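## Task

Put the removable shelf at the height of the wall rack level that carries yellow labels and slide it all the way in. Every bottle must finish upright on that shelf, and everything must stay in place without the robot supporting it. Then release and move the grippers away.

## Robot and tools

Robot: two arms, left_arm and right_arm, each with six joints and a parallel gripper. The names are labels only; in the shared frame left_arm sits on the +y side. Nothing may be put or knocked off the table, and the arms must not collide or press hard on each other. Loose objects or a held part may occasionally get a short external shove.

Scene frame: origin on the table top midway between the arms, +x out over the table, +z up. Results report each gripper as end_effector_position (metres) and end_effector_quat_wxyz in this frame. That position is the point between the finger pads, roughly 1 cm short of the fingertips; it may be somewhat wrong, especially when an arm is stretched far. Fingers point along the gripper's +z axis and close along its y axis.

Tool execute_actions, argument actions: a list holding at most one item, or empty.
- Empty list: no command, just returns the state.
- Motion item: {"rows": [...], "steps": n}, n from 1 to 15 (default 15), each step 1/30 s. Up to 15 rows; row k is used on step k, and the final row is held for any remaining steps.
- Wait item: {"steps": n} without rows, n up to 300; it returns after n steps counted from the previous result, and your thinking/writing time is included in that count.
- Optional pictures (boolean) turns camera images on or off for that result; by default they are included.
A refused call sends nothing to the robot.

Each row is one flat list of 14 numbers covering both arms, even when only one moves: left_arm waist, shoulder, elbow, wrist pitch, wrist yaw, wrist roll, opening, then right_arm in the same seven-number order. Joint values are absolute target angles in radians (same convention as Joint positions), not offsets. Stated ranges per arm: waist -2.880 to 2.880, shoulder 0.000 to 3.142, elbow 0.000 to 3.019, wrist pitch -1.693 to 1.571, wrist yaw -1.571 to 1.571, wrist roll -2.094 to 2.094. True limits may differ by up to 0.019 rad either way. A call is refused if a target exceeds a stated end by more than 0.019 rad and is also farther out than the joint's last reported angle. Targets beyond the real end are clipped to it, and a line "joint sent to its limit" may appear (possibly about an earlier, still running action); no such line does not prove more travel is available. Opening is a scale from -1 (closed) to +1 (fully open, 0.094 m between pads).

Motion limits: each step, a joint's target is capped at a fixed distance ahead of its measured angle: waist 0.264, shoulder 0.32, elbow 0.276, wrist pitch 0.33, wrist yaw 0.186, wrist roll 0.522 rad. If an arm's targets would move its gripper more than 70 mm from where it is measured, all that arm's targets are pulled back toward the measured angles. Distant goals therefore need several calls. Between calls the arms keep moving toward the last row sent, until all have nearly stopped (slow or blocked motion counts as stopped) or a step is HELD; after that only a new action makes them go further. Fingers still in motion finish opening or closing.

Gripping: grip_measured reports finger opening on the same -1..1 scale you command; Joint positions gives it in metres. Each gripper's reading may be off by about 1 mm, constant within a scene. Away from the ends of the scale, fingers move to where grip_measured equals your command. To hold something, command below grip_measured: about 0.03 lower for a firm grip, less for a lighter one. Pad force tops out around 50 to 62 N (less on some grippers, and less on parts thinner than about 2 mm); the first contact can spike higher.

Result lines: the state line "left_arm: … | right_arm: …" with poses; Joint positions and Joint velocities, one block per arm (joints in rad and rad/s, then pad gap in m and m/s); "joint command not followed" means a clearance check altered or blocked some joint targets on some steps while the rest of the row still ran; HELD marks steps where your row was not sent, in whole or part; MOTOR HOT warns at 85 °C; OVER-TEMPERATURE FAULT means a motor reached 100 °C and that arm went limp and dropped until cooled. Holding loads heats motors, even while you think, and heat partly carries into the next scene.

Cameras, all 672x504: cam_head_left, cam_head_right, cam_left_wrist, cam_right_wrist, returned in that order.

Tool zoom_image: camera (one of the four names) and region [x0, y0, x1, y1] in pixels of that camera's most recent full image, origin at top-left, no larger than 504 by 504. It returns a more detailed close-up.

Tool finished_scene: scene (integer, the number of the current scene). The goal must be met and stay met after release. Answering without any tool call ends everything.

Avoid drops, slipping grips, slamming, hard impacts and very hard pushes; move smoothly and with little effort. Make sure bottles stay upright and the shelf stays seated once the grippers let go and retreat.

Each tool is called as name([rows], argument=value, ...), one row to a line, values as JSON.

## Session

I'll start by looking at the current state of the scene.

execute_actions(actions=[])

Scene clock: 0.00 s of 6000.00 s.
left_arm: end_effector_position=(+0.5622, +0.4183, +0.4952) grip_measured=+1.000 end_effector_quat_wxyz=(+0.704, -0.072, +0.702, +0.082) | right_arm: end_effector_position=(+0.5584, -0.2585, +0.4847) grip_measured=+1.000 end_effector_quat_wxyz=(+0.699, -0.021, +0.715, +0.012)
Joint positions: left_arm=[ 0.007  1.059  1.06   0.002 -0.014  0.013  0.094] | right_arm=[-0.002  1.053  1.046 -0.017  0.009 -0.011  0.094]
Joint velocities: left_arm=[ 0.005 -0.034  0.002 -0.007  0.007 -0.095  0.   ] | right_arm=[ 0.005 -0.005 -0.002 -0.007 -0.081 -0.081  0.   ]

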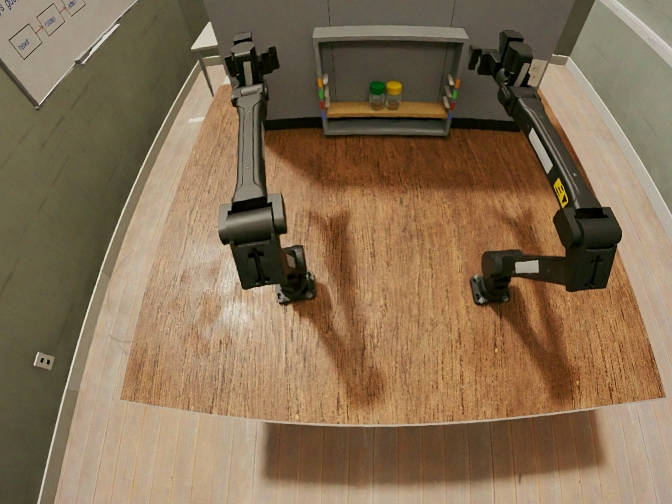

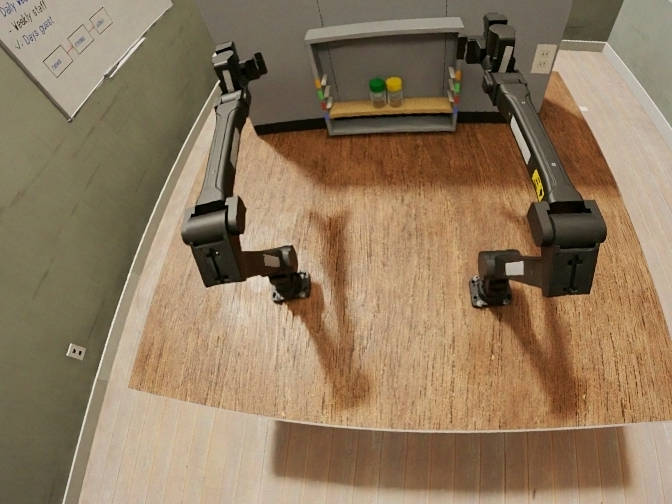

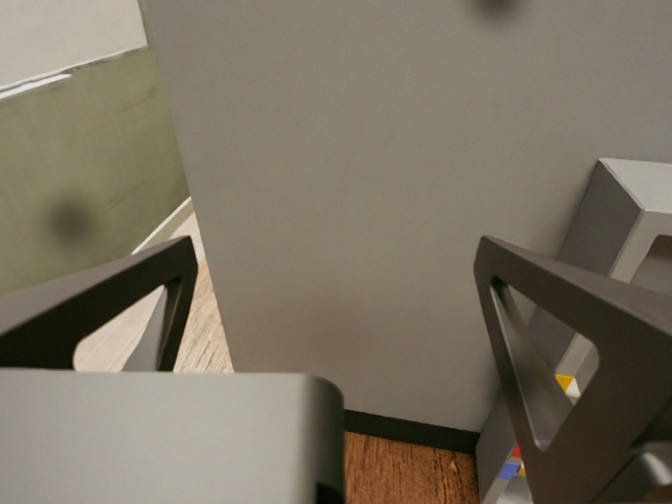

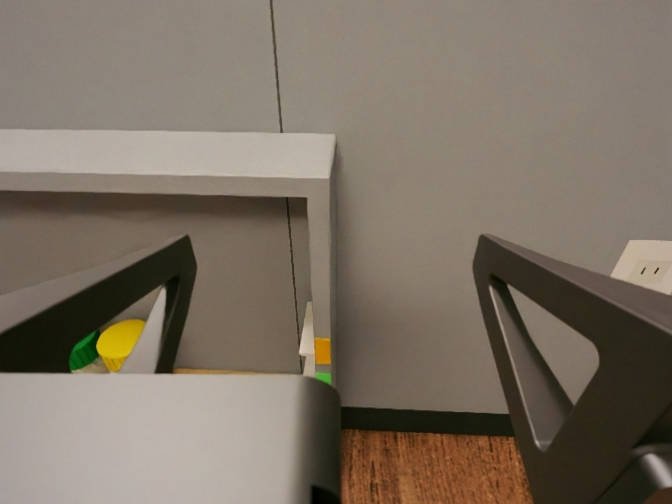

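zoom_image(camera="cam_head_left", region=[290, 10, 490, 160])

zoom_image(camera="cam_head_right", region=[290, 10, 490, 160])

Region (290, 10, 490, 160) of cam_head_left's 672x504 image, scaled by 2.520, with more detail than that image has; it fills the top 378 rows of this view, and the rest is white.

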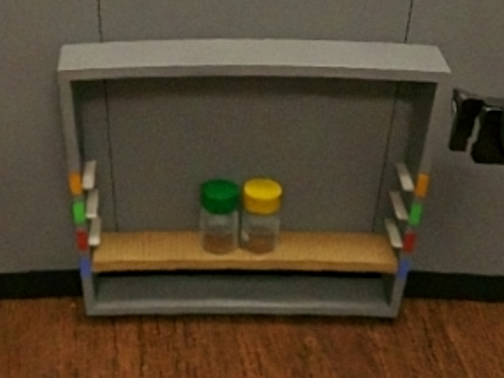

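Region (290, 10, 490, 160) of cam_head_right's 672x504 image, scaled by 2.520, with more detail than that image has; it fills the top 378 rows of this view, and the rest is white.

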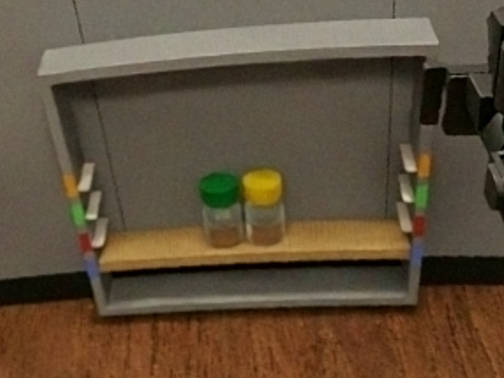

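execute_actions([
  {"rows": [[0.007, 0.76, 1.06, 0.002, -0.014, 0.013, 1, -0.002, 1.053, 0.75, -0.017, 0.009, -0.011, 1]], "steps": 15},
], pictures=false)

Scene clock: 23.57 s of 6000.00 s.
left_arm: end_effector_position=(+0.4231, +0.3895, +0.6236) grip_measured=+1.000 end_effector_quat_wxyz=(+0.803, -0.062, +0.586, +0.092) | right_arm: end_effector_position=(+0.5279, -0.2602, +0.2929) grip_measured=+1.000 end_effector_quat_wxyz=(+0.578, -0.024, +0.815, +0.009)
Joint positions: left_arm=[ 0.007  0.725  1.034  0.002 -0.014  0.013  0.094] | right_arm=[-0.002  1.06   0.741 -0.019  0.009 -0.011  0.094]
Joint velocities: left_arm=[-0.005 -0.044  0.051  0.007 -0.051 -0.051  0.   ] | right_arm=[ 0.005 -0.034 -0.002  0.017  0.037 -0.066  0.   ]
Steps of this call (steps 1 to 90: nothing new was sent; then 20.07 s passed at rest; steps 91 to 105: all 15 steps of this action). Readings (joint positions):
91: left_arm=[0.007 1.052 1.059 0.002 -0.014 0.013] | right_arm=[-0.002 1.052 1.034 -0.014 0.009 -0.011]
92: left_arm=[0.007 1.040 1.051 0.002 -0.014 0.013] | right_arm=[-0.002 1.044 1.011 -0.008 0.009 -0.011]
94: left_arm=[0.007 0.994 1.035 0.002 -0.014 0.013] | right_arm=[-0.002 1.030 0.941 -0.008 0.009 -0.011]
98: left_arm=[0.007 0.876 1.029 0.002 -0.014 0.013] | right_arm=[-0.002 1.035 0.800 -0.009 0.009 -0.011]
105: the state above

execute_actions(actions=[], pictures=false)

Scene clock: 24.33 s of 6000.00 s.
left_arm: end_effector_position=(+0.4370, +0.3924, +0.6131) grip_measured=+1.000 end_effector_quat_wxyz=(+0.794, -0.063, +0.598, +0.091) | right_arm: end_effector_position=(+0.5276, -0.2602, +0.2936) grip_measured=+1.000 end_effector_quat_wxyz=(+0.579, -0.024, +0.815, +0.009)
Joint positions: left_arm=[ 0.007  0.754  1.034  0.002 -0.014  0.013  0.094] | right_arm=[-0.002  1.058  0.741 -0.019  0.009 -0.011  0.094]
Joint velocities: left_arm=[ 0.005 -0.005  0.002  0.012 -0.051  0.066  0.   ] | right_arm=[ 0.005 -0.005 -0.012  0.012 -0.007  0.007  0.   ]
Steps of this call (steps 1 to 23: the robot went on to your last target). Readings (joint positions):
1: left_arm=[0.007 0.725 1.034 0.002 -0.014 0.013] | right_arm=[-0.002 1.059 0.741 -0.019 0.009 -0.011]
2: left_arm=[0.007 0.728 1.034 0.002 -0.014 0.013] | right_arm=[-0.002 1.059 0.741 -0.019 0.009 -0.011]
4: left_arm=[0.007 0.738 1.034 0.002 -0.014 0.013] | right_arm=[-0.002 1.058 0.741 -0.019 0.009 -0.011]
8: left_arm=[0.007 0.753 1.034 0.002 -0.014 0.013] | right_arm=[-0.002 1.058 0.741 -0.019 0.009 -0.011]
23: the state above

execute_actions([
  {"rows": [[0.007, 0.76, 1.06, -0.6, -0.014, 0.013, 1, 0.3, 1.053, 0.75, -0.017, 0.009, -0.011, 1]], "steps": 15},
], pictures=false)

execute_actions([
  {"steps": 30},
], pictures=false)

Scene clock: 41.37 s of 6000.00 s.
left_arm: end_effector_position=(+0.4372, +0.3924, +0.4682) grip_measured=+1.000 end_effector_quat_wxyz=(+0.584, -0.081, +0.804, +0.069) | right_arm: end_effector_position=(+0.4960, -0.1104, +0.2936) grip_measured=+1.000 end_effector_quat_wxyz=(+0.570, -0.152, +0.801, +0.100)
Joint positions: left_arm=[ 0.007  0.76   1.034 -0.586 -0.014  0.013  0.094] | right_arm=[ 0.31   1.058  0.741 -0.019  0.006 -0.01   0.094]
Joint velocities: left_arm=[ 0.005  0.005 -0.002  0.027  0.022 -0.007  0.   ] | right_arm=[-0.151 -0.015  0.012  0.017 -0.007  0.022  0.   ]
Steps of this call (steps 1 to 15: the robot went on to your last target; steps 16 to 90: nothing new was sent; then 13.53 s passed at rest; steps 91 to 105: all 15 steps of this action). Readings (joint positions):
91: left_arm=[0.007 0.754 1.038 -0.048 -0.014 0.013] | right_arm=[0.008 1.058 0.741 -0.019 0.014 -0.011]
92: left_arm=[0.007 0.750 1.048 -0.153 -0.014 0.013] | right_arm=[0.034 1.058 0.741 -0.019 0.016 -0.010]
94: left_arm=[0.007 0.748 1.049 -0.354 -0.014 0.013] | right_arm=[0.124 1.058 0.741 -0.019 0.016 -0.010]
98: left_arm=[0.007 0.757 1.034 -0.567 -0.014 0.013] | right_arm=[0.311 1.058 0.741 -0.019 0.007 -0.010]
105: the state above

Scene clock: 42.37 s of 6000.00 s.
left_arm: end_effector_position=(+0.4372, +0.3924, +0.4682) grip_measured=+1.000 end_effector_quat_wxyz=(+0.584, -0.081, +0.804, +0.069) | right_arm: end_effector_position=(+0.4973, -0.1140, +0.2936) grip_measured=+1.000 end_effector_quat_wxyz=(+0.571, -0.148, +0.802, +0.098)
Joint positions: left_arm=[ 0.007  0.76   1.034 -0.586 -0.014  0.013  0.094] | right_arm=[ 0.303  1.058  0.741 -0.019  0.007 -0.01   0.094]
Joint velocities: left_arm=[-0.015  0.024  0.002  0.012  0.007  0.022  0.   ] | right_arm=[-0.005  0.005 -0.007  0.002  0.022  0.022  0.   ]
Steps of this call (steps 1 to 15: the robot went on to your last target; steps 16 to 30: nothing new was sent). Readings (joint positions):
1: left_arm=[0.007 0.760 1.034 -0.586 -0.014 0.013] | right_arm=[0.306 1.058 0.741 -0.019 0.006 -0.010]
2: left_arm=[0.007 0.760 1.034 -0.586 -0.014 0.013] | right_arm=[0.303 1.058 0.741 -0.019 0.007 -0.010]
4: left_arm=[0.007 0.760 1.034 -0.586 -0.014 0.013] | right_arm=[0.303 1.058 0.741 -0.019 0.007 -0.010]
8: left_arm=[0.007 0.760 1.034 -0.586 -0.014 0.013] | right_arm=[0.303 1.058 0.741 -0.019 0.007 -0.010]
30: the state above
All arms were judged still, so your last target was given up. Only a new action makes them travel on or press farther. Fingers that are still opening or closing keep moving.

execute_actions([
  {"rows": [[0.007, 0.76, 1.06, -0.29, 0.6, 0.013, 1, 0.3, 1.053, 0.75, -0.017, 0.009, 1.571, 1]], "steps": 15},
], pictures=false)

execute_actions([
  {"steps": 30},
])

Scene clock: 64.17 s of 6000.00 s.
left_arm: end_effector_position=(+0.4411, +0.2929, +0.5301) grip_measured=+1.000 end_effector_quat_wxyz=(+0.678, +0.135, +0.709, -0.140) | right_arm: end_effector_position=(+0.4973, -0.1140, +0.2936) grip_measured=+1.000 end_effector_quat_wxyz=(+0.384, +0.385, +0.719, +0.433)
Joint positions: left_arm=[ 0.009  0.762  1.027 -0.315  0.597  0.013  0.094] | right_arm=[ 0.303  1.058  0.741 -0.019  0.007  1.34   0.094]
Joint velocities: left_arm=[-0.015 -0.005 -0.012 -0.002 -0.037  0.051  0.   ] | right_arm=[-0.015 -0.005 -0.002 -0.022  0.007  1.502  0.   ]
Steps of this call (steps 1 to 90: nothing new was sent; then 18.30 s passed at rest; steps 91 to 105: all 15 steps of this action). Readings (joint positions):
91: left_arm=[0.010 0.760 1.030 -0.546 0.062 0.013] | right_arm=[0.303 1.058 0.741 -0.019 0.007 0.059]
92: left_arm=[0.011 0.762 1.025 -0.466 0.163 0.013] | right_arm=[0.303 1.058 0.741 -0.019 0.007 0.158]
94: left_arm=[0.010 0.764 1.026 -0.363 0.354 0.013] | right_arm=[0.303 1.058 0.741 -0.019 0.007 0.352]
98: left_arm=[0.008 0.762 1.027 -0.317 0.589 0.013] | right_arm=[0.303 1.058 0.741 -0.019 0.007 0.740]
105: the state above

Scene clock: 65.17 s of 6000.00 s.
left_arm: end_effector_position=(+0.4411, +0.2928, +0.5301) grip_measured=+1.000 end_effector_quat_wxyz=(+0.678, +0.135, +0.709, -0.140) | right_arm: end_effector_position=(+0.4973, -0.1140, +0.2936) grip_measured=+1.000 end_effector_quat_wxyz=(+0.334, +0.462, +0.672, +0.473)
Joint positions: left_arm=[ 0.008  0.762  1.027 -0.315  0.597  0.013  0.094] | right_arm=[ 0.303  1.058  0.741 -0.019  0.007  1.561  0.094]
Joint velocities: left_arm=[-0.005 -0.015 -0.012  0.002  0.007 -0.11   0.   ] | right_arm=[ 0.005 -0.015  0.017  0.002  0.037  0.037  0.   ]
Steps of this call (steps 1 to 30: the robot went on to your last target). Readings (joint positions):
1: left_arm=[0.008 0.762 1.027 -0.315 0.597 0.013] | right_arm=[0.303 1.058 0.741 -0.019 0.007 1.385]
2: left_arm=[0.009 0.762 1.027 -0.315 0.597 0.013] | right_arm=[0.303 1.058 0.741 -0.019 0.007 1.420]
4: left_arm=[0.009 0.762 1.027 -0.315 0.597 0.013] | right_arm=[0.303 1.058 0.741 -0.019 0.007 1.472]
8: left_arm=[0.009 0.762 1.027 -0.315 0.597 0.013] | right_arm=[0.303 1.058 0.741 -0.019 0.007 1.525]
30: the state above
All arms were judged still, so your last target was given up. Only a new action makes them travel on or press farther. Fingers that are still opening or closing keep moving.

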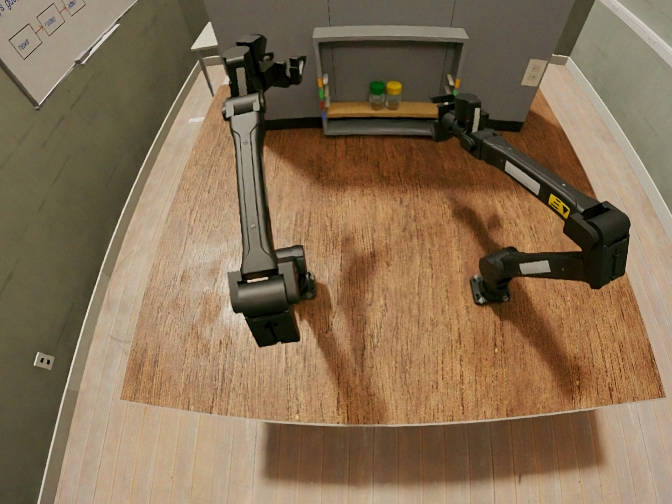

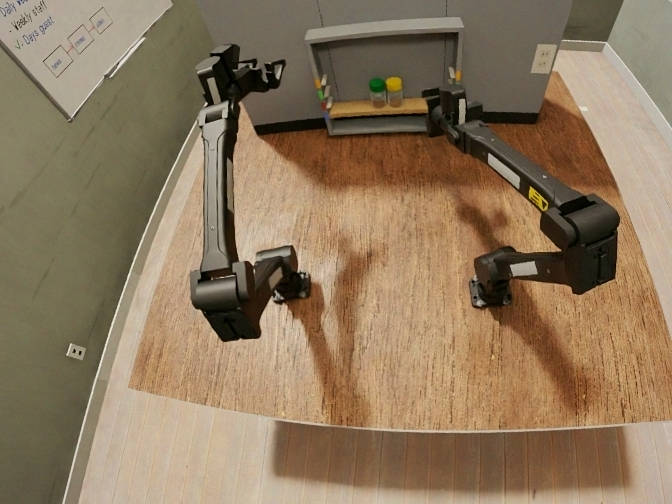

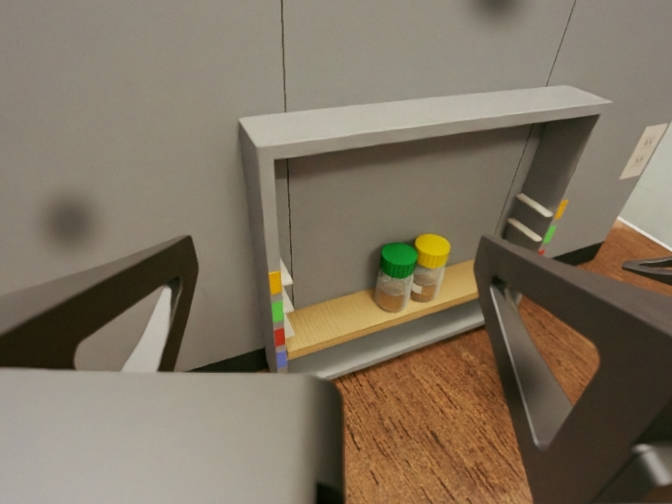

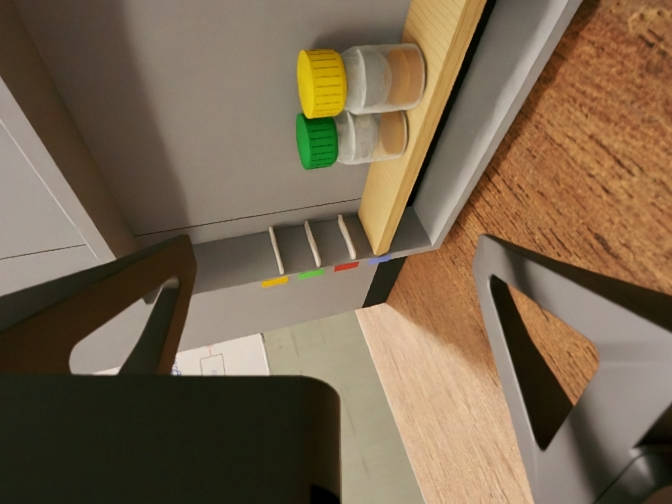

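execute_actions([
  {"rows": [[-0.769, 1.765, 0.446, 1.319, -0.572, 1.571, 1, 0.434, 1.763, 0.441, 1.322, 0.491, -1.571, 1]], "steps": 15},
], pictures=false)

execute_actions([
  {"steps": 75},
])

Scene clock: 96.57 s of 6000.00 s.
left_arm: end_effector_position=(+0.5218, +0.2137, +0.2368) grip_measured=+1.000 end_effector_quat_wxyz=(+0.557, +0.268, +0.786, -0.004) | right_arm: end_effector_position=(+0.4893, -0.1419, +0.0346) grip_measured=+1.000 end_effector_quat_wxyz=(+0.530, +0.258, +0.795, +0.142)
Joint positions: left_arm=[-0.332  1.109  0.65   0.064  0.186  0.397  0.094] | right_arm=[0.42  1.702 0.467 0.769 0.482 0.804 0.094]
Joint velocities: left_arm=[-0.845  1.011 -0.872  0.882 -0.872  0.857  0.   ] | right_arm=[ 0.142  1.939 -0.422  3.333  0.359 -4.125  0.   ]
Steps of this call (steps 1 to 90: nothing new was sent; then 27.90 s passed at rest; steps 91 to 105: all 15 steps of this action). Readings (joint positions):
91: left_arm=[0.003 0.766 1.019 -0.301 0.575 0.031] | right_arm=[0.306 1.064 0.733 -0.001 0.032 1.540]
92: left_arm=[-0.013 0.770 1.005 -0.269 0.547 0.057] | right_arm=[0.312 1.074 0.719 0.040 0.064 1.508]
94: left_arm=[-0.057 0.797 0.964 -0.214 0.495 0.107] | right_arm=[0.331 1.117 0.679 0.111 0.127 1.445]
98: left_arm=[-0.154 0.892 0.860 -0.112 0.387 0.209] | right_arm=[0.372 1.261 0.587 0.269 0.279 1.291]
105: the state above

Scene clock: 99.07 s of 6000.00 s.
left_arm: end_effector_position=(+0.4973, +0.1299, +0.1075) grip_measured=+0.998 end_effector_quat_wxyz=(+0.491, +0.512, +0.505, +0.492) | right_arm: end_effector_position=(+0.5001, -0.1267, +0.1189) grip_measured=+1.000 end_effector_quat_wxyz=(+0.502, -0.502, +0.501, -0.495)
Joint positions: left_arm=[-0.773  1.774  0.441  1.293 -0.569  1.556  0.094] | right_arm=[ 0.44   1.758  0.445  1.307  0.491 -1.561  0.094]
Joint velocities: left_arm=[-0.005  0.015 -0.032  0.002  0.007 -0.051 -0.   ] | right_arm=[-0.005 -0.005 -0.002  0.002 -0.037  0.007  0.   ]
Steps of this call (steps 1 to 60: the robot went on to your last target; steps 61 to 75: nothing new was sent). Readings (joint positions):
1: left_arm=[-0.361 1.145 0.620 0.094 0.152 0.430] | right_arm=[0.432 1.740 0.461 0.884 0.492 0.697]
2: left_arm=[-0.393 1.184 0.592 0.126 0.114 0.465] | right_arm=[0.438 1.767 0.455 0.980 0.491 0.600]
4: left_arm=[-0.464 1.271 0.543 0.202 0.030 0.545] | right_arm=[0.441 1.785 0.445 1.162 0.491 0.406]
8: left_arm=[-0.639 1.496 0.479 0.407 -0.188 0.755] | right_arm=[0.440 1.763 0.445 1.295 0.491 0.018]
75: the state above
All arms were judged still, so your last target was given up. Only a new action makes them travel on or press farther. Fingers that are still opening or closing keep moving.

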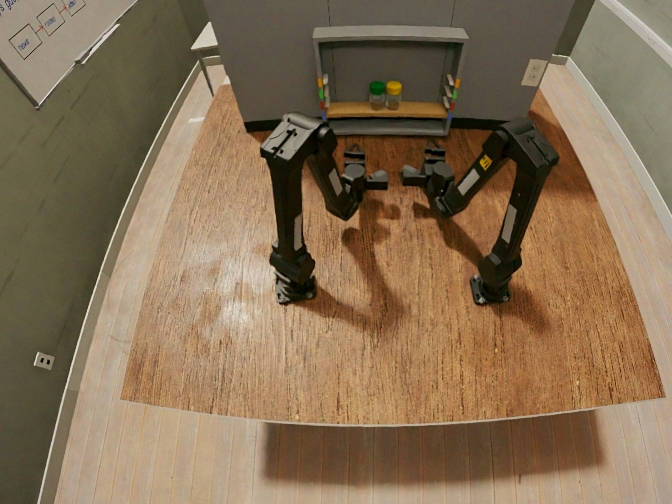

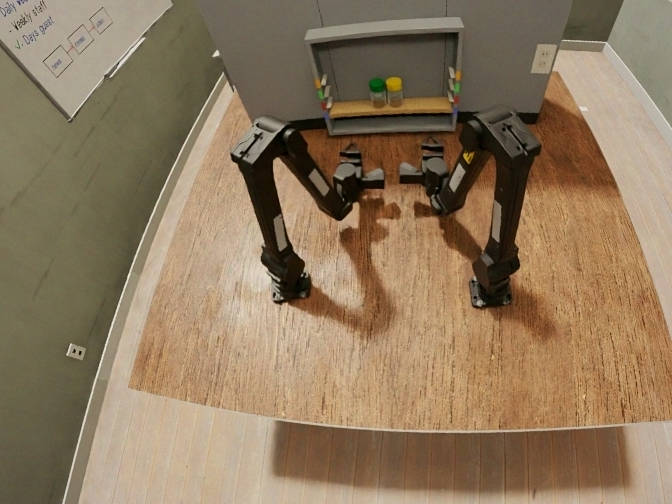

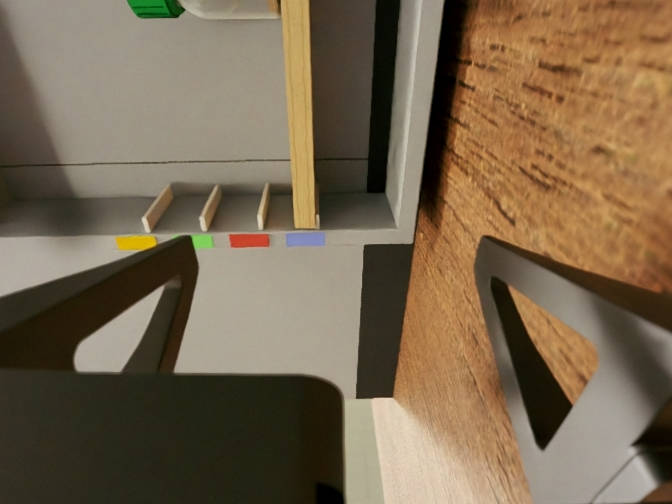

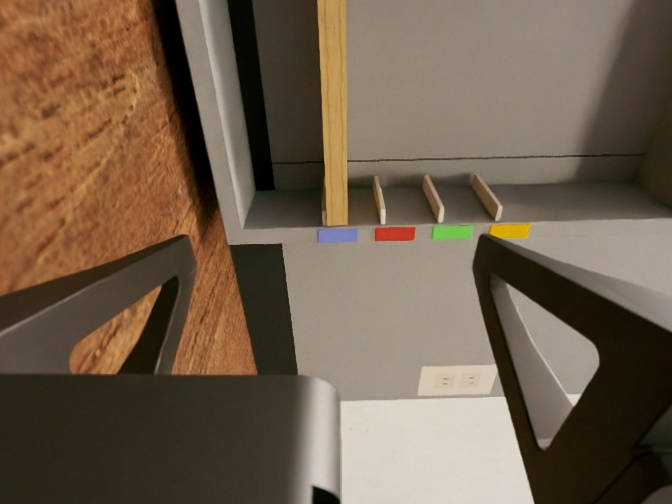

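execute_actions([
  {"rows": [
[-0.765,1.780,0.456,1.286,-0.562,1.585,0.9, 0.433,1.765,0.460,1.299,0.485,-1.581,0.9],
[-0.755,1.789,0.477,1.275,-0.551,1.585,0.8, 0.424,1.775,0.481,1.288,0.476,-1.581,0.8],
[-0.742,1.799,0.501,1.263,-0.540,1.585,0.7, 0.413,1.787,0.506,1.275,0.465,-1.581,0.7],
[-0.727,1.811,0.531,1.249,-0.525,1.585,0.6, 0.400,1.801,0.536,1.258,0.452,-1.581,0.6],
[-0.712,1.824,0.562,1.234,-0.511,1.585,0.5, 0.386,1.815,0.566,1.242,0.439,-1.581,0.5],
[-0.697,1.836,0.592,1.219,-0.496,1.585,0.4, 0.373,1.829,0.597,1.226,0.427,-1.581,0.4],
[-0.681,1.848,0.622,1.204,-0.481,1.585,0.3, 0.359,1.844,0.627,1.210,0.414,-1.581,0.3],
[-0.666,1.861,0.652,1.189,-0.467,1.585,0.3, 0.346,1.858,0.657,1.194,0.401,-1.581,0.3],
[-0.651,1.873,0.682,1.175,-0.452,1.585,0.3, 0.332,1.872,0.687,1.177,0.388,-1.581,0.3],
[-0.638,1.883,0.706,1.163,-0.441,1.585,0.3, 0.321,1.883,0.712,1.164,0.377,-1.581,0.3],
[-0.628,1.892,0.727,1.152,-0.430,1.585,0.3, 0.312,1.893,0.733,1.153,0.368,-1.581,0.3],
[-0.620,1.898,0.7425,1.145,-0.423,1.585,0.3, 0.305,1.9005,0.748,1.145,0.362,-1.581,0.3]
], "steps": 15},
], pictures=false)

execute_actions([
  {"steps": 25},
])

Scene clock: 144.37 s of 6000.00 s.
left_arm: end_effector_position=(+0.6167, +0.1350, +0.1252) grip_measured=+0.303 end_effector_quat_wxyz=(+0.503, +0.493, +0.501, +0.504) | right_arm: end_effector_position=(+0.6152, -0.1339, +0.1229) grip_measured=+0.302 end_effector_quat_wxyz=(+0.501, -0.496, +0.500, -0.503)
Joint positions: left_arm=[-0.617  1.881  0.732  1.163 -0.428  1.57   0.061] | right_arm=[ 0.303  1.885  0.734  1.16   0.366 -1.571  0.061]
Joint velocities: left_arm=[ 0.132 -0.005  0.071 -0.076 -0.022 -0.037 -0.001] | right_arm=[-0.161  0.005  0.085 -0.071  0.125 -0.022  0.   ]
Steps of this call (steps 1 to 90: nothing new was sent; then 41.80 s passed at rest; steps 91 to 105: all 15 steps of this action). Readings (joint positions):
91: left_arm=[-0.773 1.774 0.441 1.293 -0.568 1.558] | right_arm=[0.440 1.758 0.445 1.307 0.490 -1.563]
92: left_arm=[-0.772 1.774 0.442 1.292 -0.561 1.560] | right_arm=[0.439 1.758 0.445 1.305 0.485 -1.565]
94: left_arm=[-0.763 1.776 0.454 1.282 -0.540 1.564] | right_arm=[0.433 1.762 0.458 1.293 0.466 -1.567]
98: left_arm=[-0.711 1.816 0.558 1.232 -0.482 1.568] | right_arm=[0.390 1.809 0.563 1.238 0.415 -1.570]
105: the state above

Scene clock: 145.20 s of 6000.00 s.
left_arm: end_effector_position=(+0.6174, +0.1366, +0.1243) grip_measured=+0.303 end_effector_quat_wxyz=(+0.501, +0.494, +0.501, +0.504) | right_arm: end_effector_position=(+0.6161, -0.1363, +0.1220) grip_measured=+0.302 end_effector_quat_wxyz=(+0.499, -0.496, +0.501, -0.503)
Joint positions: left_arm=[-0.614  1.881  0.733  1.159 -0.426  1.57   0.061] | right_arm=[ 0.298  1.885  0.734  1.157  0.365 -1.572  0.061]
Joint velocities: left_arm=[-0.005 -0.005  0.002  0.017  0.007  0.066 -0.   ] | right_arm=[ 0.005 -0.005  0.017  0.007  0.022 -0.022 -0.001]
Steps of this call (steps 1 to 15: the robot went on to your last target; steps 16 to 25: nothing new was sent). Readings (joint positions):
1: left_arm=[-0.614 1.881 0.733 1.162 -0.428 1.570] | right_arm=[0.299 1.885 0.734 1.159 0.366 -1.571]
2: left_arm=[-0.613 1.881 0.733 1.162 -0.428 1.570] | right_arm=[0.298 1.885 0.734 1.158 0.366 -1.571]
4: left_arm=[-0.614 1.881 0.733 1.159 -0.426 1.570] | right_arm=[0.298 1.885 0.734 1.157 0.365 -1.571]
8: left_arm=[-0.614 1.881 0.733 1.159 -0.426 1.570] | right_arm=[0.298 1.885 0.734 1.157 0.365 -1.571]
25: the state above
All arms were judged still, so your last target was given up. Only a new action makes them travel on or press farther. Fingers that are still opening or closing keep moving.

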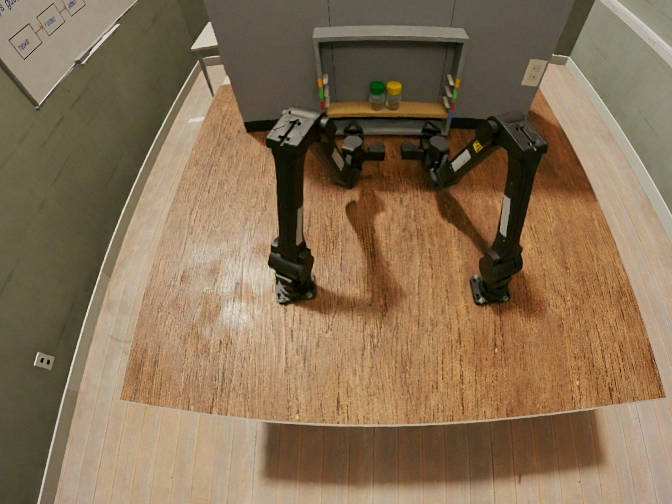

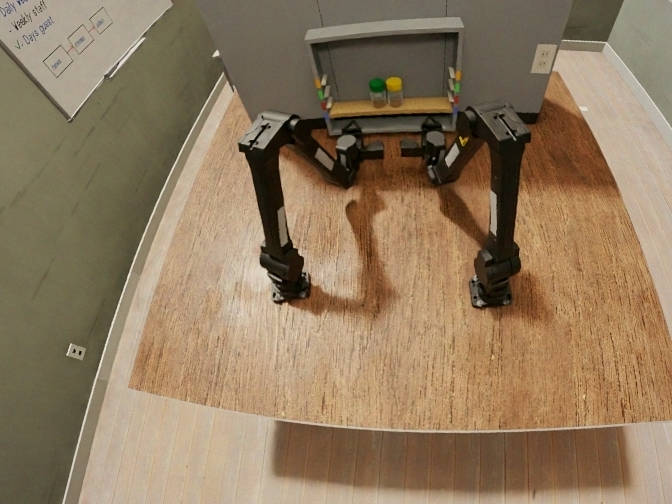

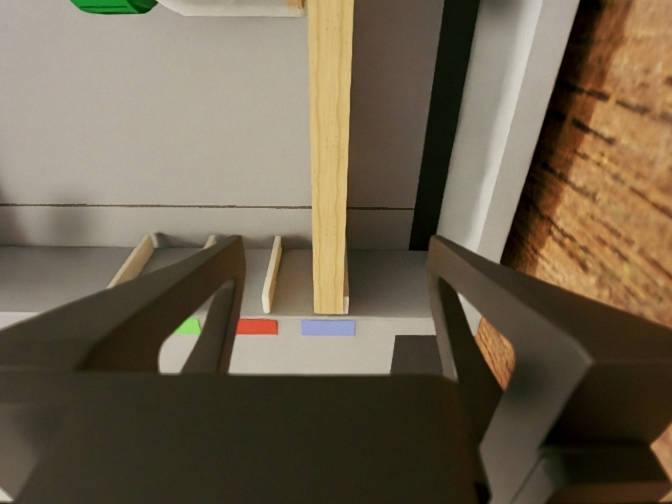

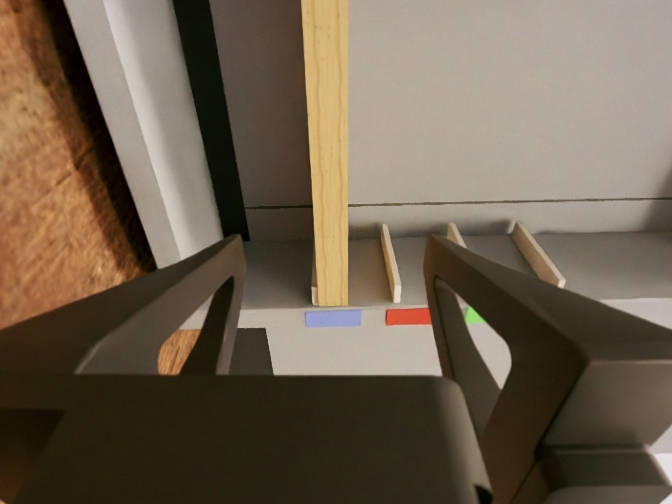

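execute_actions([
  {"rows": [
[-0.6183,1.9006,0.7485,1.1415,-0.4212,1.585,0.3, 0.3035,1.9035,0.7542,1.1417,0.3604,-1.581,0.3],
[-0.6158,1.9046,0.7575,1.1362,-0.4184,1.585,0.3, 0.3014,1.9080,0.7636,1.1367,0.3580,-1.581,0.3],
[-0.6124,1.9098,0.7695,1.1291,-0.4147,1.585,0.3, 0.2984,1.9140,0.7761,1.1301,0.3547,-1.581,0.3],
[-0.6081,1.9163,0.7846,1.1202,-0.4101,1.585,0.3, 0.2948,1.9215,0.7917,1.1218,0.3507,-1.581,0.3],
[-0.6030,1.9242,0.8026,1.1096,-0.4046,1.585,0.3, 0.2904,1.9305,0.8104,1.1118,0.3458,-1.581,0.3],
[-0.5979,1.9321,0.8206,1.0990,-0.3991,1.585,0.3, 0.2860,1.9395,0.8291,1.1018,0.3409,-1.581,0.3],
[-0.5928,1.9399,0.8387,1.0884,-0.3936,1.585,0.3, 0.2816,1.9485,0.8478,1.0919,0.3361,-1.581,0.3],
[-0.5877,1.9478,0.8567,1.0777,-0.3880,1.585,0.3, 0.2773,1.9575,0.8666,1.0819,0.3312,-1.581,0.3],
[-0.5826,1.9556,0.8747,1.0671,-0.3825,1.585,0.3, 0.2729,1.9665,0.8853,1.0720,0.3264,-1.581,0.3],
[-0.5775,1.9635,0.8928,1.0565,-0.3770,1.585,0.3, 0.2685,1.9755,0.9040,1.0620,0.3215,-1.581,0.3],
[-0.5724,1.9714,0.9108,1.0459,-0.3715,1.585,0.3, 0.2641,1.9845,0.9227,1.0520,0.3166,-1.581,0.3],
[-0.5673,1.9792,0.9288,1.0353,-0.3660,1.585,0.3, 0.2597,1.9935,0.9414,1.0421,0.3118,-1.581,0.3],
[-0.5622,1.9871,0.9468,1.0246,-0.3604,1.585,0.3, 0.2554,2.0025,0.9602,1.0321,0.3069,-1.581,0.3],
[-0.5571,1.9949,0.9649,1.0140,-0.3549,1.585,0.3, 0.2510,2.0115,0.9789,1.0222,0.3021,-1.581,0.3],
[-0.5520,2.0028,0.9829,1.0034,-0.3494,1.585,0.3, 0.2466,2.0205,0.9976,1.0122,0.2972,-1.581,0.3]
], "steps": 15},
], pictures=false)

execute_actions([
  {"rows": [
[-0.5469,2.0107,1.0009,0.9928,-0.3439,1.585,0.3, 0.2422,2.0295,1.0163,1.0022,0.2923,-1.581,0.3],
[-0.5427,2.0172,1.0160,0.9839,-0.3393,1.585,0.3, 0.2386,2.0370,1.0319,0.9939,0.2883,-1.581,0.3],
[-0.5393,2.0225,1.0280,0.9769,-0.3356,1.585,0.3, 0.2357,2.0430,1.0444,0.9873,0.2851,-1.581,0.3],
[-0.5367,2.0264,1.0370,0.9715,-0.3328,1.585,0.3, 0.2335,2.0475,1.0538,0.9823,0.2826,-1.581,0.3],
[-0.535,2.029,1.043,0.968,-0.331,1.585,0.3, 0.232,2.0505,1.060,0.979,0.281,-1.581,0.3]
], "steps": 15},
])

Scene clock: 181.73 s of 6000.00 s.
left_arm: end_effector_position=(+0.6826, +0.1262, +0.1197) grip_measured=+0.303 end_effector_quat_wxyz=(+0.501, +0.507, +0.497, +0.494) | right_arm: end_effector_position=(+0.6829, -0.1225, +0.1172) grip_measured=+0.302 end_effector_quat_wxyz=(+0.503, -0.508, +0.496, -0.494)
Joint positions: left_arm=[-0.571  1.968  0.918  1.039 -0.357  1.57   0.061] | right_arm=[ 0.268  1.982  0.931  1.043  0.305 -1.572  0.061]
Joint velocities: left_arm=[ 0.181  0.181  0.505 -0.33   0.154 -0.066 -0.   ] | right_arm=[-0.171  0.23   0.515 -0.295 -0.11  -0.022 -0.001]
Steps of this call (steps 1 to 90: nothing new was sent; then 33.03 s passed at rest; steps 91 to 105: all 15 steps of this action). Readings (joint positions):
91: left_arm=[-0.614 1.881 0.733 1.159 -0.426 1.570] | right_arm=[0.298 1.885 0.734 1.156 0.365 -1.572]
92: left_arm=[-0.614 1.881 0.733 1.157 -0.424 1.570] | right_arm=[0.298 1.885 0.734 1.154 0.363 -1.572]
94: left_arm=[-0.614 1.883 0.735 1.148 -0.417 1.570] | right_arm=[0.298 1.887 0.738 1.146 0.357 -1.572]
98: left_arm=[-0.609 1.909 0.783 1.113 -0.396 1.570] | right_arm=[0.296 1.916 0.791 1.113 0.339 -1.572]
105: the state above

Scene clock: 182.23 s of 6000.00 s.
left_arm: end_effector_position=(+0.7172, +0.1341, +0.1221) grip_measured=+0.303 end_effector_quat_wxyz=(+0.498, +0.505, +0.501, +0.497) | right_arm: end_effector_position=(+0.7179, -0.1323, +0.1172) grip_measured=+0.302 end_effector_quat_wxyz=(+0.499, -0.505, +0.499, -0.497)
Joint positions: left_arm=[-0.537  2.006  1.012  0.982 -0.334  1.57   0.061] | right_arm=[ 0.233  2.027  1.028  0.991  0.284 -1.572  0.061]
Joint velocities: left_arm=[-0.015 -0.015  0.007 -0.012  0.022 -0.022 -0.001] | right_arm=[-0.005 -0.005  0.002  0.002 -0.037 -0.022 -0.   ]
Steps of this call (steps 1 to 15: all 15 steps of this action). Readings (joint positions):
1: left_arm=[-0.565 1.974 0.936 1.028 -0.352 1.570] | right_arm=[0.262 1.990 0.949 1.034 0.300 -1.572]
2: left_arm=[-0.559 1.981 0.953 1.018 -0.347 1.570] | right_arm=[0.256 1.998 0.967 1.024 0.295 -1.572]
4: left_arm=[-0.549 1.994 0.984 1.001 -0.339 1.570] | right_arm=[0.246 2.013 0.999 1.008 0.289 -1.572]
8: left_arm=[-0.537 2.006 1.012 0.985 -0.335 1.570] | right_arm=[0.234 2.027 1.028 0.992 0.285 -1.572]
15: the state above

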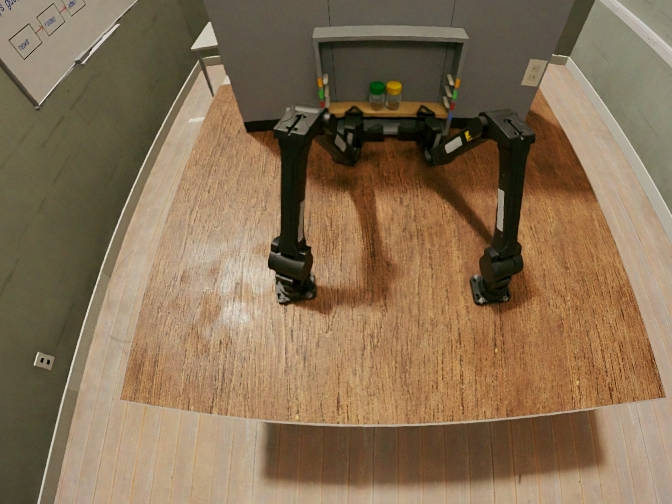

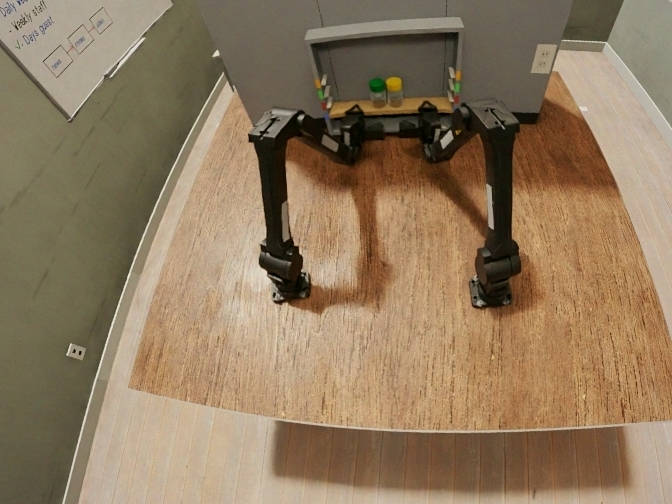

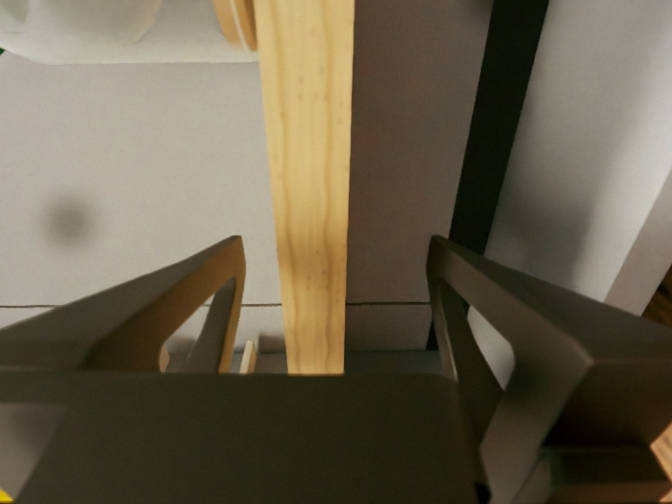

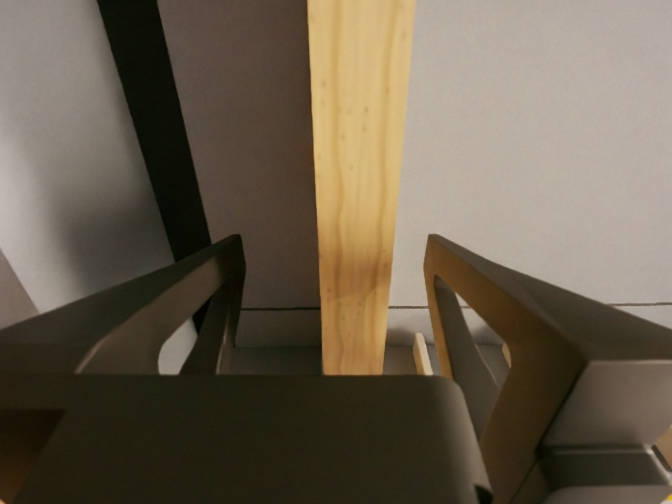

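execute_actions([
  {"rows": [
[-0.5340,2.0306,1.0471,0.9661,-0.3304,1.585,0.3, 0.2314,2.0515,1.0630,0.9774,0.2808,-1.581,0.3],
[-0.5323,2.0334,1.0545,0.9625,-0.3293,1.585,0.3, 0.2303,2.0534,1.0684,0.9745,0.2803,-1.581,0.3],
[-0.5302,2.0368,1.0636,0.9583,-0.3279,1.585,0.3, 0.2291,2.0556,1.0750,0.9710,0.2798,-1.581,0.3],
[-0.5278,2.0406,1.0735,0.9536,-0.3264,1.585,0.3, 0.2276,2.0581,1.0822,0.9672,0.2792,-1.581,0.3],
[-0.5253,2.0447,1.0842,0.9485,-0.3248,1.585,0.3, 0.2261,2.0608,1.0900,0.9630,0.2785,-1.581,0.3],
[-0.5228,2.0487,1.0949,0.9434,-0.3232,1.585,0.3, 0.2246,2.0634,1.0978,0.9588,0.2779,-1.581,0.3],
[-0.5205,2.0525,1.1048,0.9388,-0.3217,1.585,0.3, 0.2232,2.0659,1.1050,0.9550,0.2773,-1.581,0.3],
[-0.5183,2.0559,1.1139,0.9345,-0.3203,1.585,0.3, 0.2219,2.0681,1.1116,0.9515,0.2767,-1.581,0.3],
[-0.5166,2.0587,1.1213,0.9310,-0.3192,1.585,0.3, 0.2208,2.0700,1.1170,0.9486,0.2763,-1.581,0.3],
[-0.5156,2.0603,1.1254,0.9290,-0.3186,1.585,0.3, 0.2202,2.0710,1.1200,0.9470,0.2760,-1.581,0.3]
], "steps": 15},
], pictures=false)

execute_actions([
  {"steps": 10},
])

Scene clock: 209.70 s of 6000.00 s.
left_arm: end_effector_position=(+0.7430, +0.1342, +0.1273) grip_measured=+0.303 end_effector_quat_wxyz=(+0.500, +0.502, +0.500, +0.499) | right_arm: end_effector_position=(+0.7352, -0.1292, +0.1220) grip_measured=+0.302 end_effector_quat_wxyz=(+0.501, -0.503, +0.498, -0.498)
Joint positions: left_arm=[-0.522  2.037  1.09   0.944 -0.322  1.571  0.061] | right_arm=[ 0.23   2.046  1.084  0.959  0.279 -1.572  0.061]
Joint velocities: left_arm=[-0.005  0.005  0.002  0.007  0.007 -0.037 -0.001] | right_arm=[-0.015  0.015  0.002 -0.012 -0.051 -0.007 -0.   ]
Steps of this call (steps 1 to 15: the robot went on to your last target; steps 16 to 90: nothing new was sent; then 23.97 s passed at rest; steps 91 to 105: all 15 steps of this action). Readings (joint positions):
91: left_arm=[-0.537 2.006 1.012 0.982 -0.334 1.570] | right_arm=[0.233 2.027 1.028 0.990 0.284 -1.572]
92: left_arm=[-0.537 2.006 1.013 0.981 -0.333 1.570] | right_arm=[0.233 2.027 1.028 0.989 0.284 -1.572]
94: left_arm=[-0.537 2.008 1.017 0.976 -0.331 1.570] | right_arm=[0.233 2.028 1.031 0.985 0.283 -1.572]
98: left_arm=[-0.534 2.025 1.054 0.958 -0.325 1.571] | right_arm=[0.233 2.038 1.056 0.970 0.281 -1.572]
105: the state above

Scene clock: 210.03 s of 6000.00 s.
left_arm: end_effector_position=(+0.7432, +0.1350, +0.1271) grip_measured=+0.303 end_effector_quat_wxyz=(+0.499, +0.501, +0.500, +0.499) | right_arm: end_effector_position=(+0.7354, -0.1300, +0.1218) grip_measured=+0.302 end_effector_quat_wxyz=(+0.500, -0.503, +0.499, -0.498)
Joint positions: left_arm=[-0.52   2.037  1.09   0.943 -0.322  1.571  0.061] | right_arm=[ 0.229  2.046  1.084  0.958  0.279 -1.572  0.061]
Joint velocities: left_arm=[-0.005 -0.015 -0.012 -0.002  0.037  0.037 -0.001] | right_arm=[-0.015  0.005 -0.012 -0.022 -0.007  0.051 -0.   ]
Steps of this call (steps 1 to 10: the robot went on to your last target). Readings (joint positions):
1: left_arm=[-0.521 2.037 1.090 0.944 -0.322 1.571] | right_arm=[0.229 2.046 1.084 0.959 0.279 -1.572]
2: left_arm=[-0.520 2.037 1.090 0.944 -0.322 1.571] | right_arm=[0.229 2.046 1.084 0.959 0.279 -1.572]
4: left_arm=[-0.520 2.037 1.090 0.943 -0.322 1.571] | right_arm=[0.229 2.046 1.084 0.958 0.279 -1.572]
8: left_arm=[-0.520 2.037 1.090 0.943 -0.322 1.571] | right_arm=[0.229 2.046 1.084 0.958 0.279 -1.572]
10: the state above

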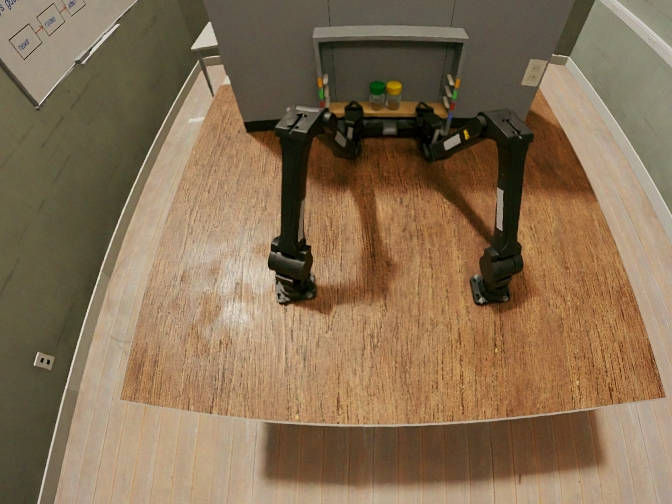

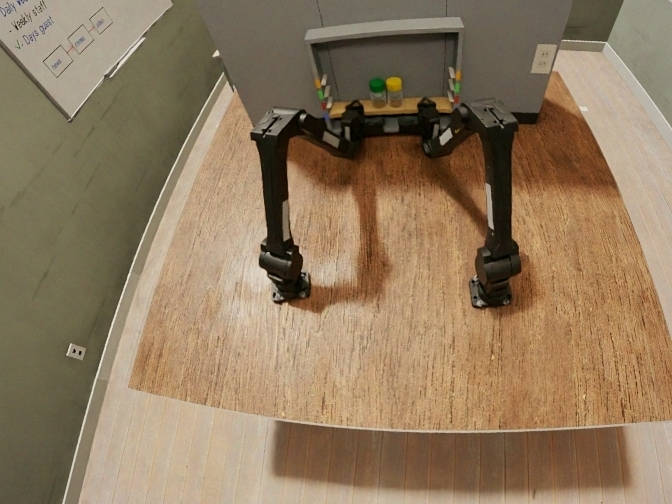

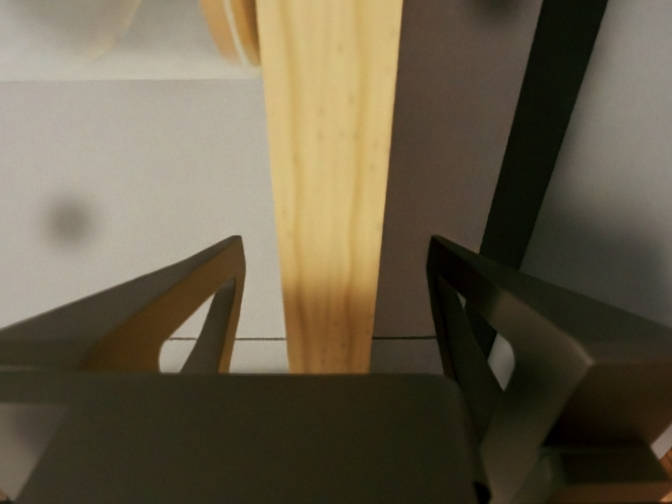

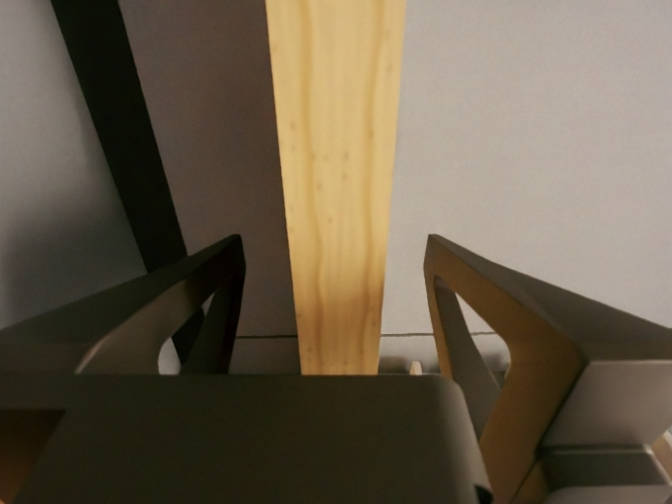

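zoom_image(camera="cam_head_left", region=[300, 60, 480, 170])

Region (300, 60, 480, 170) of cam_head_left's 672x504 image, scaled by 2.800, with more detail than that image has.

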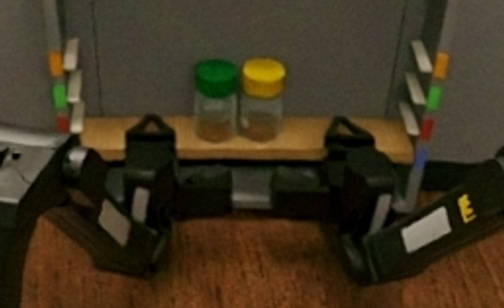

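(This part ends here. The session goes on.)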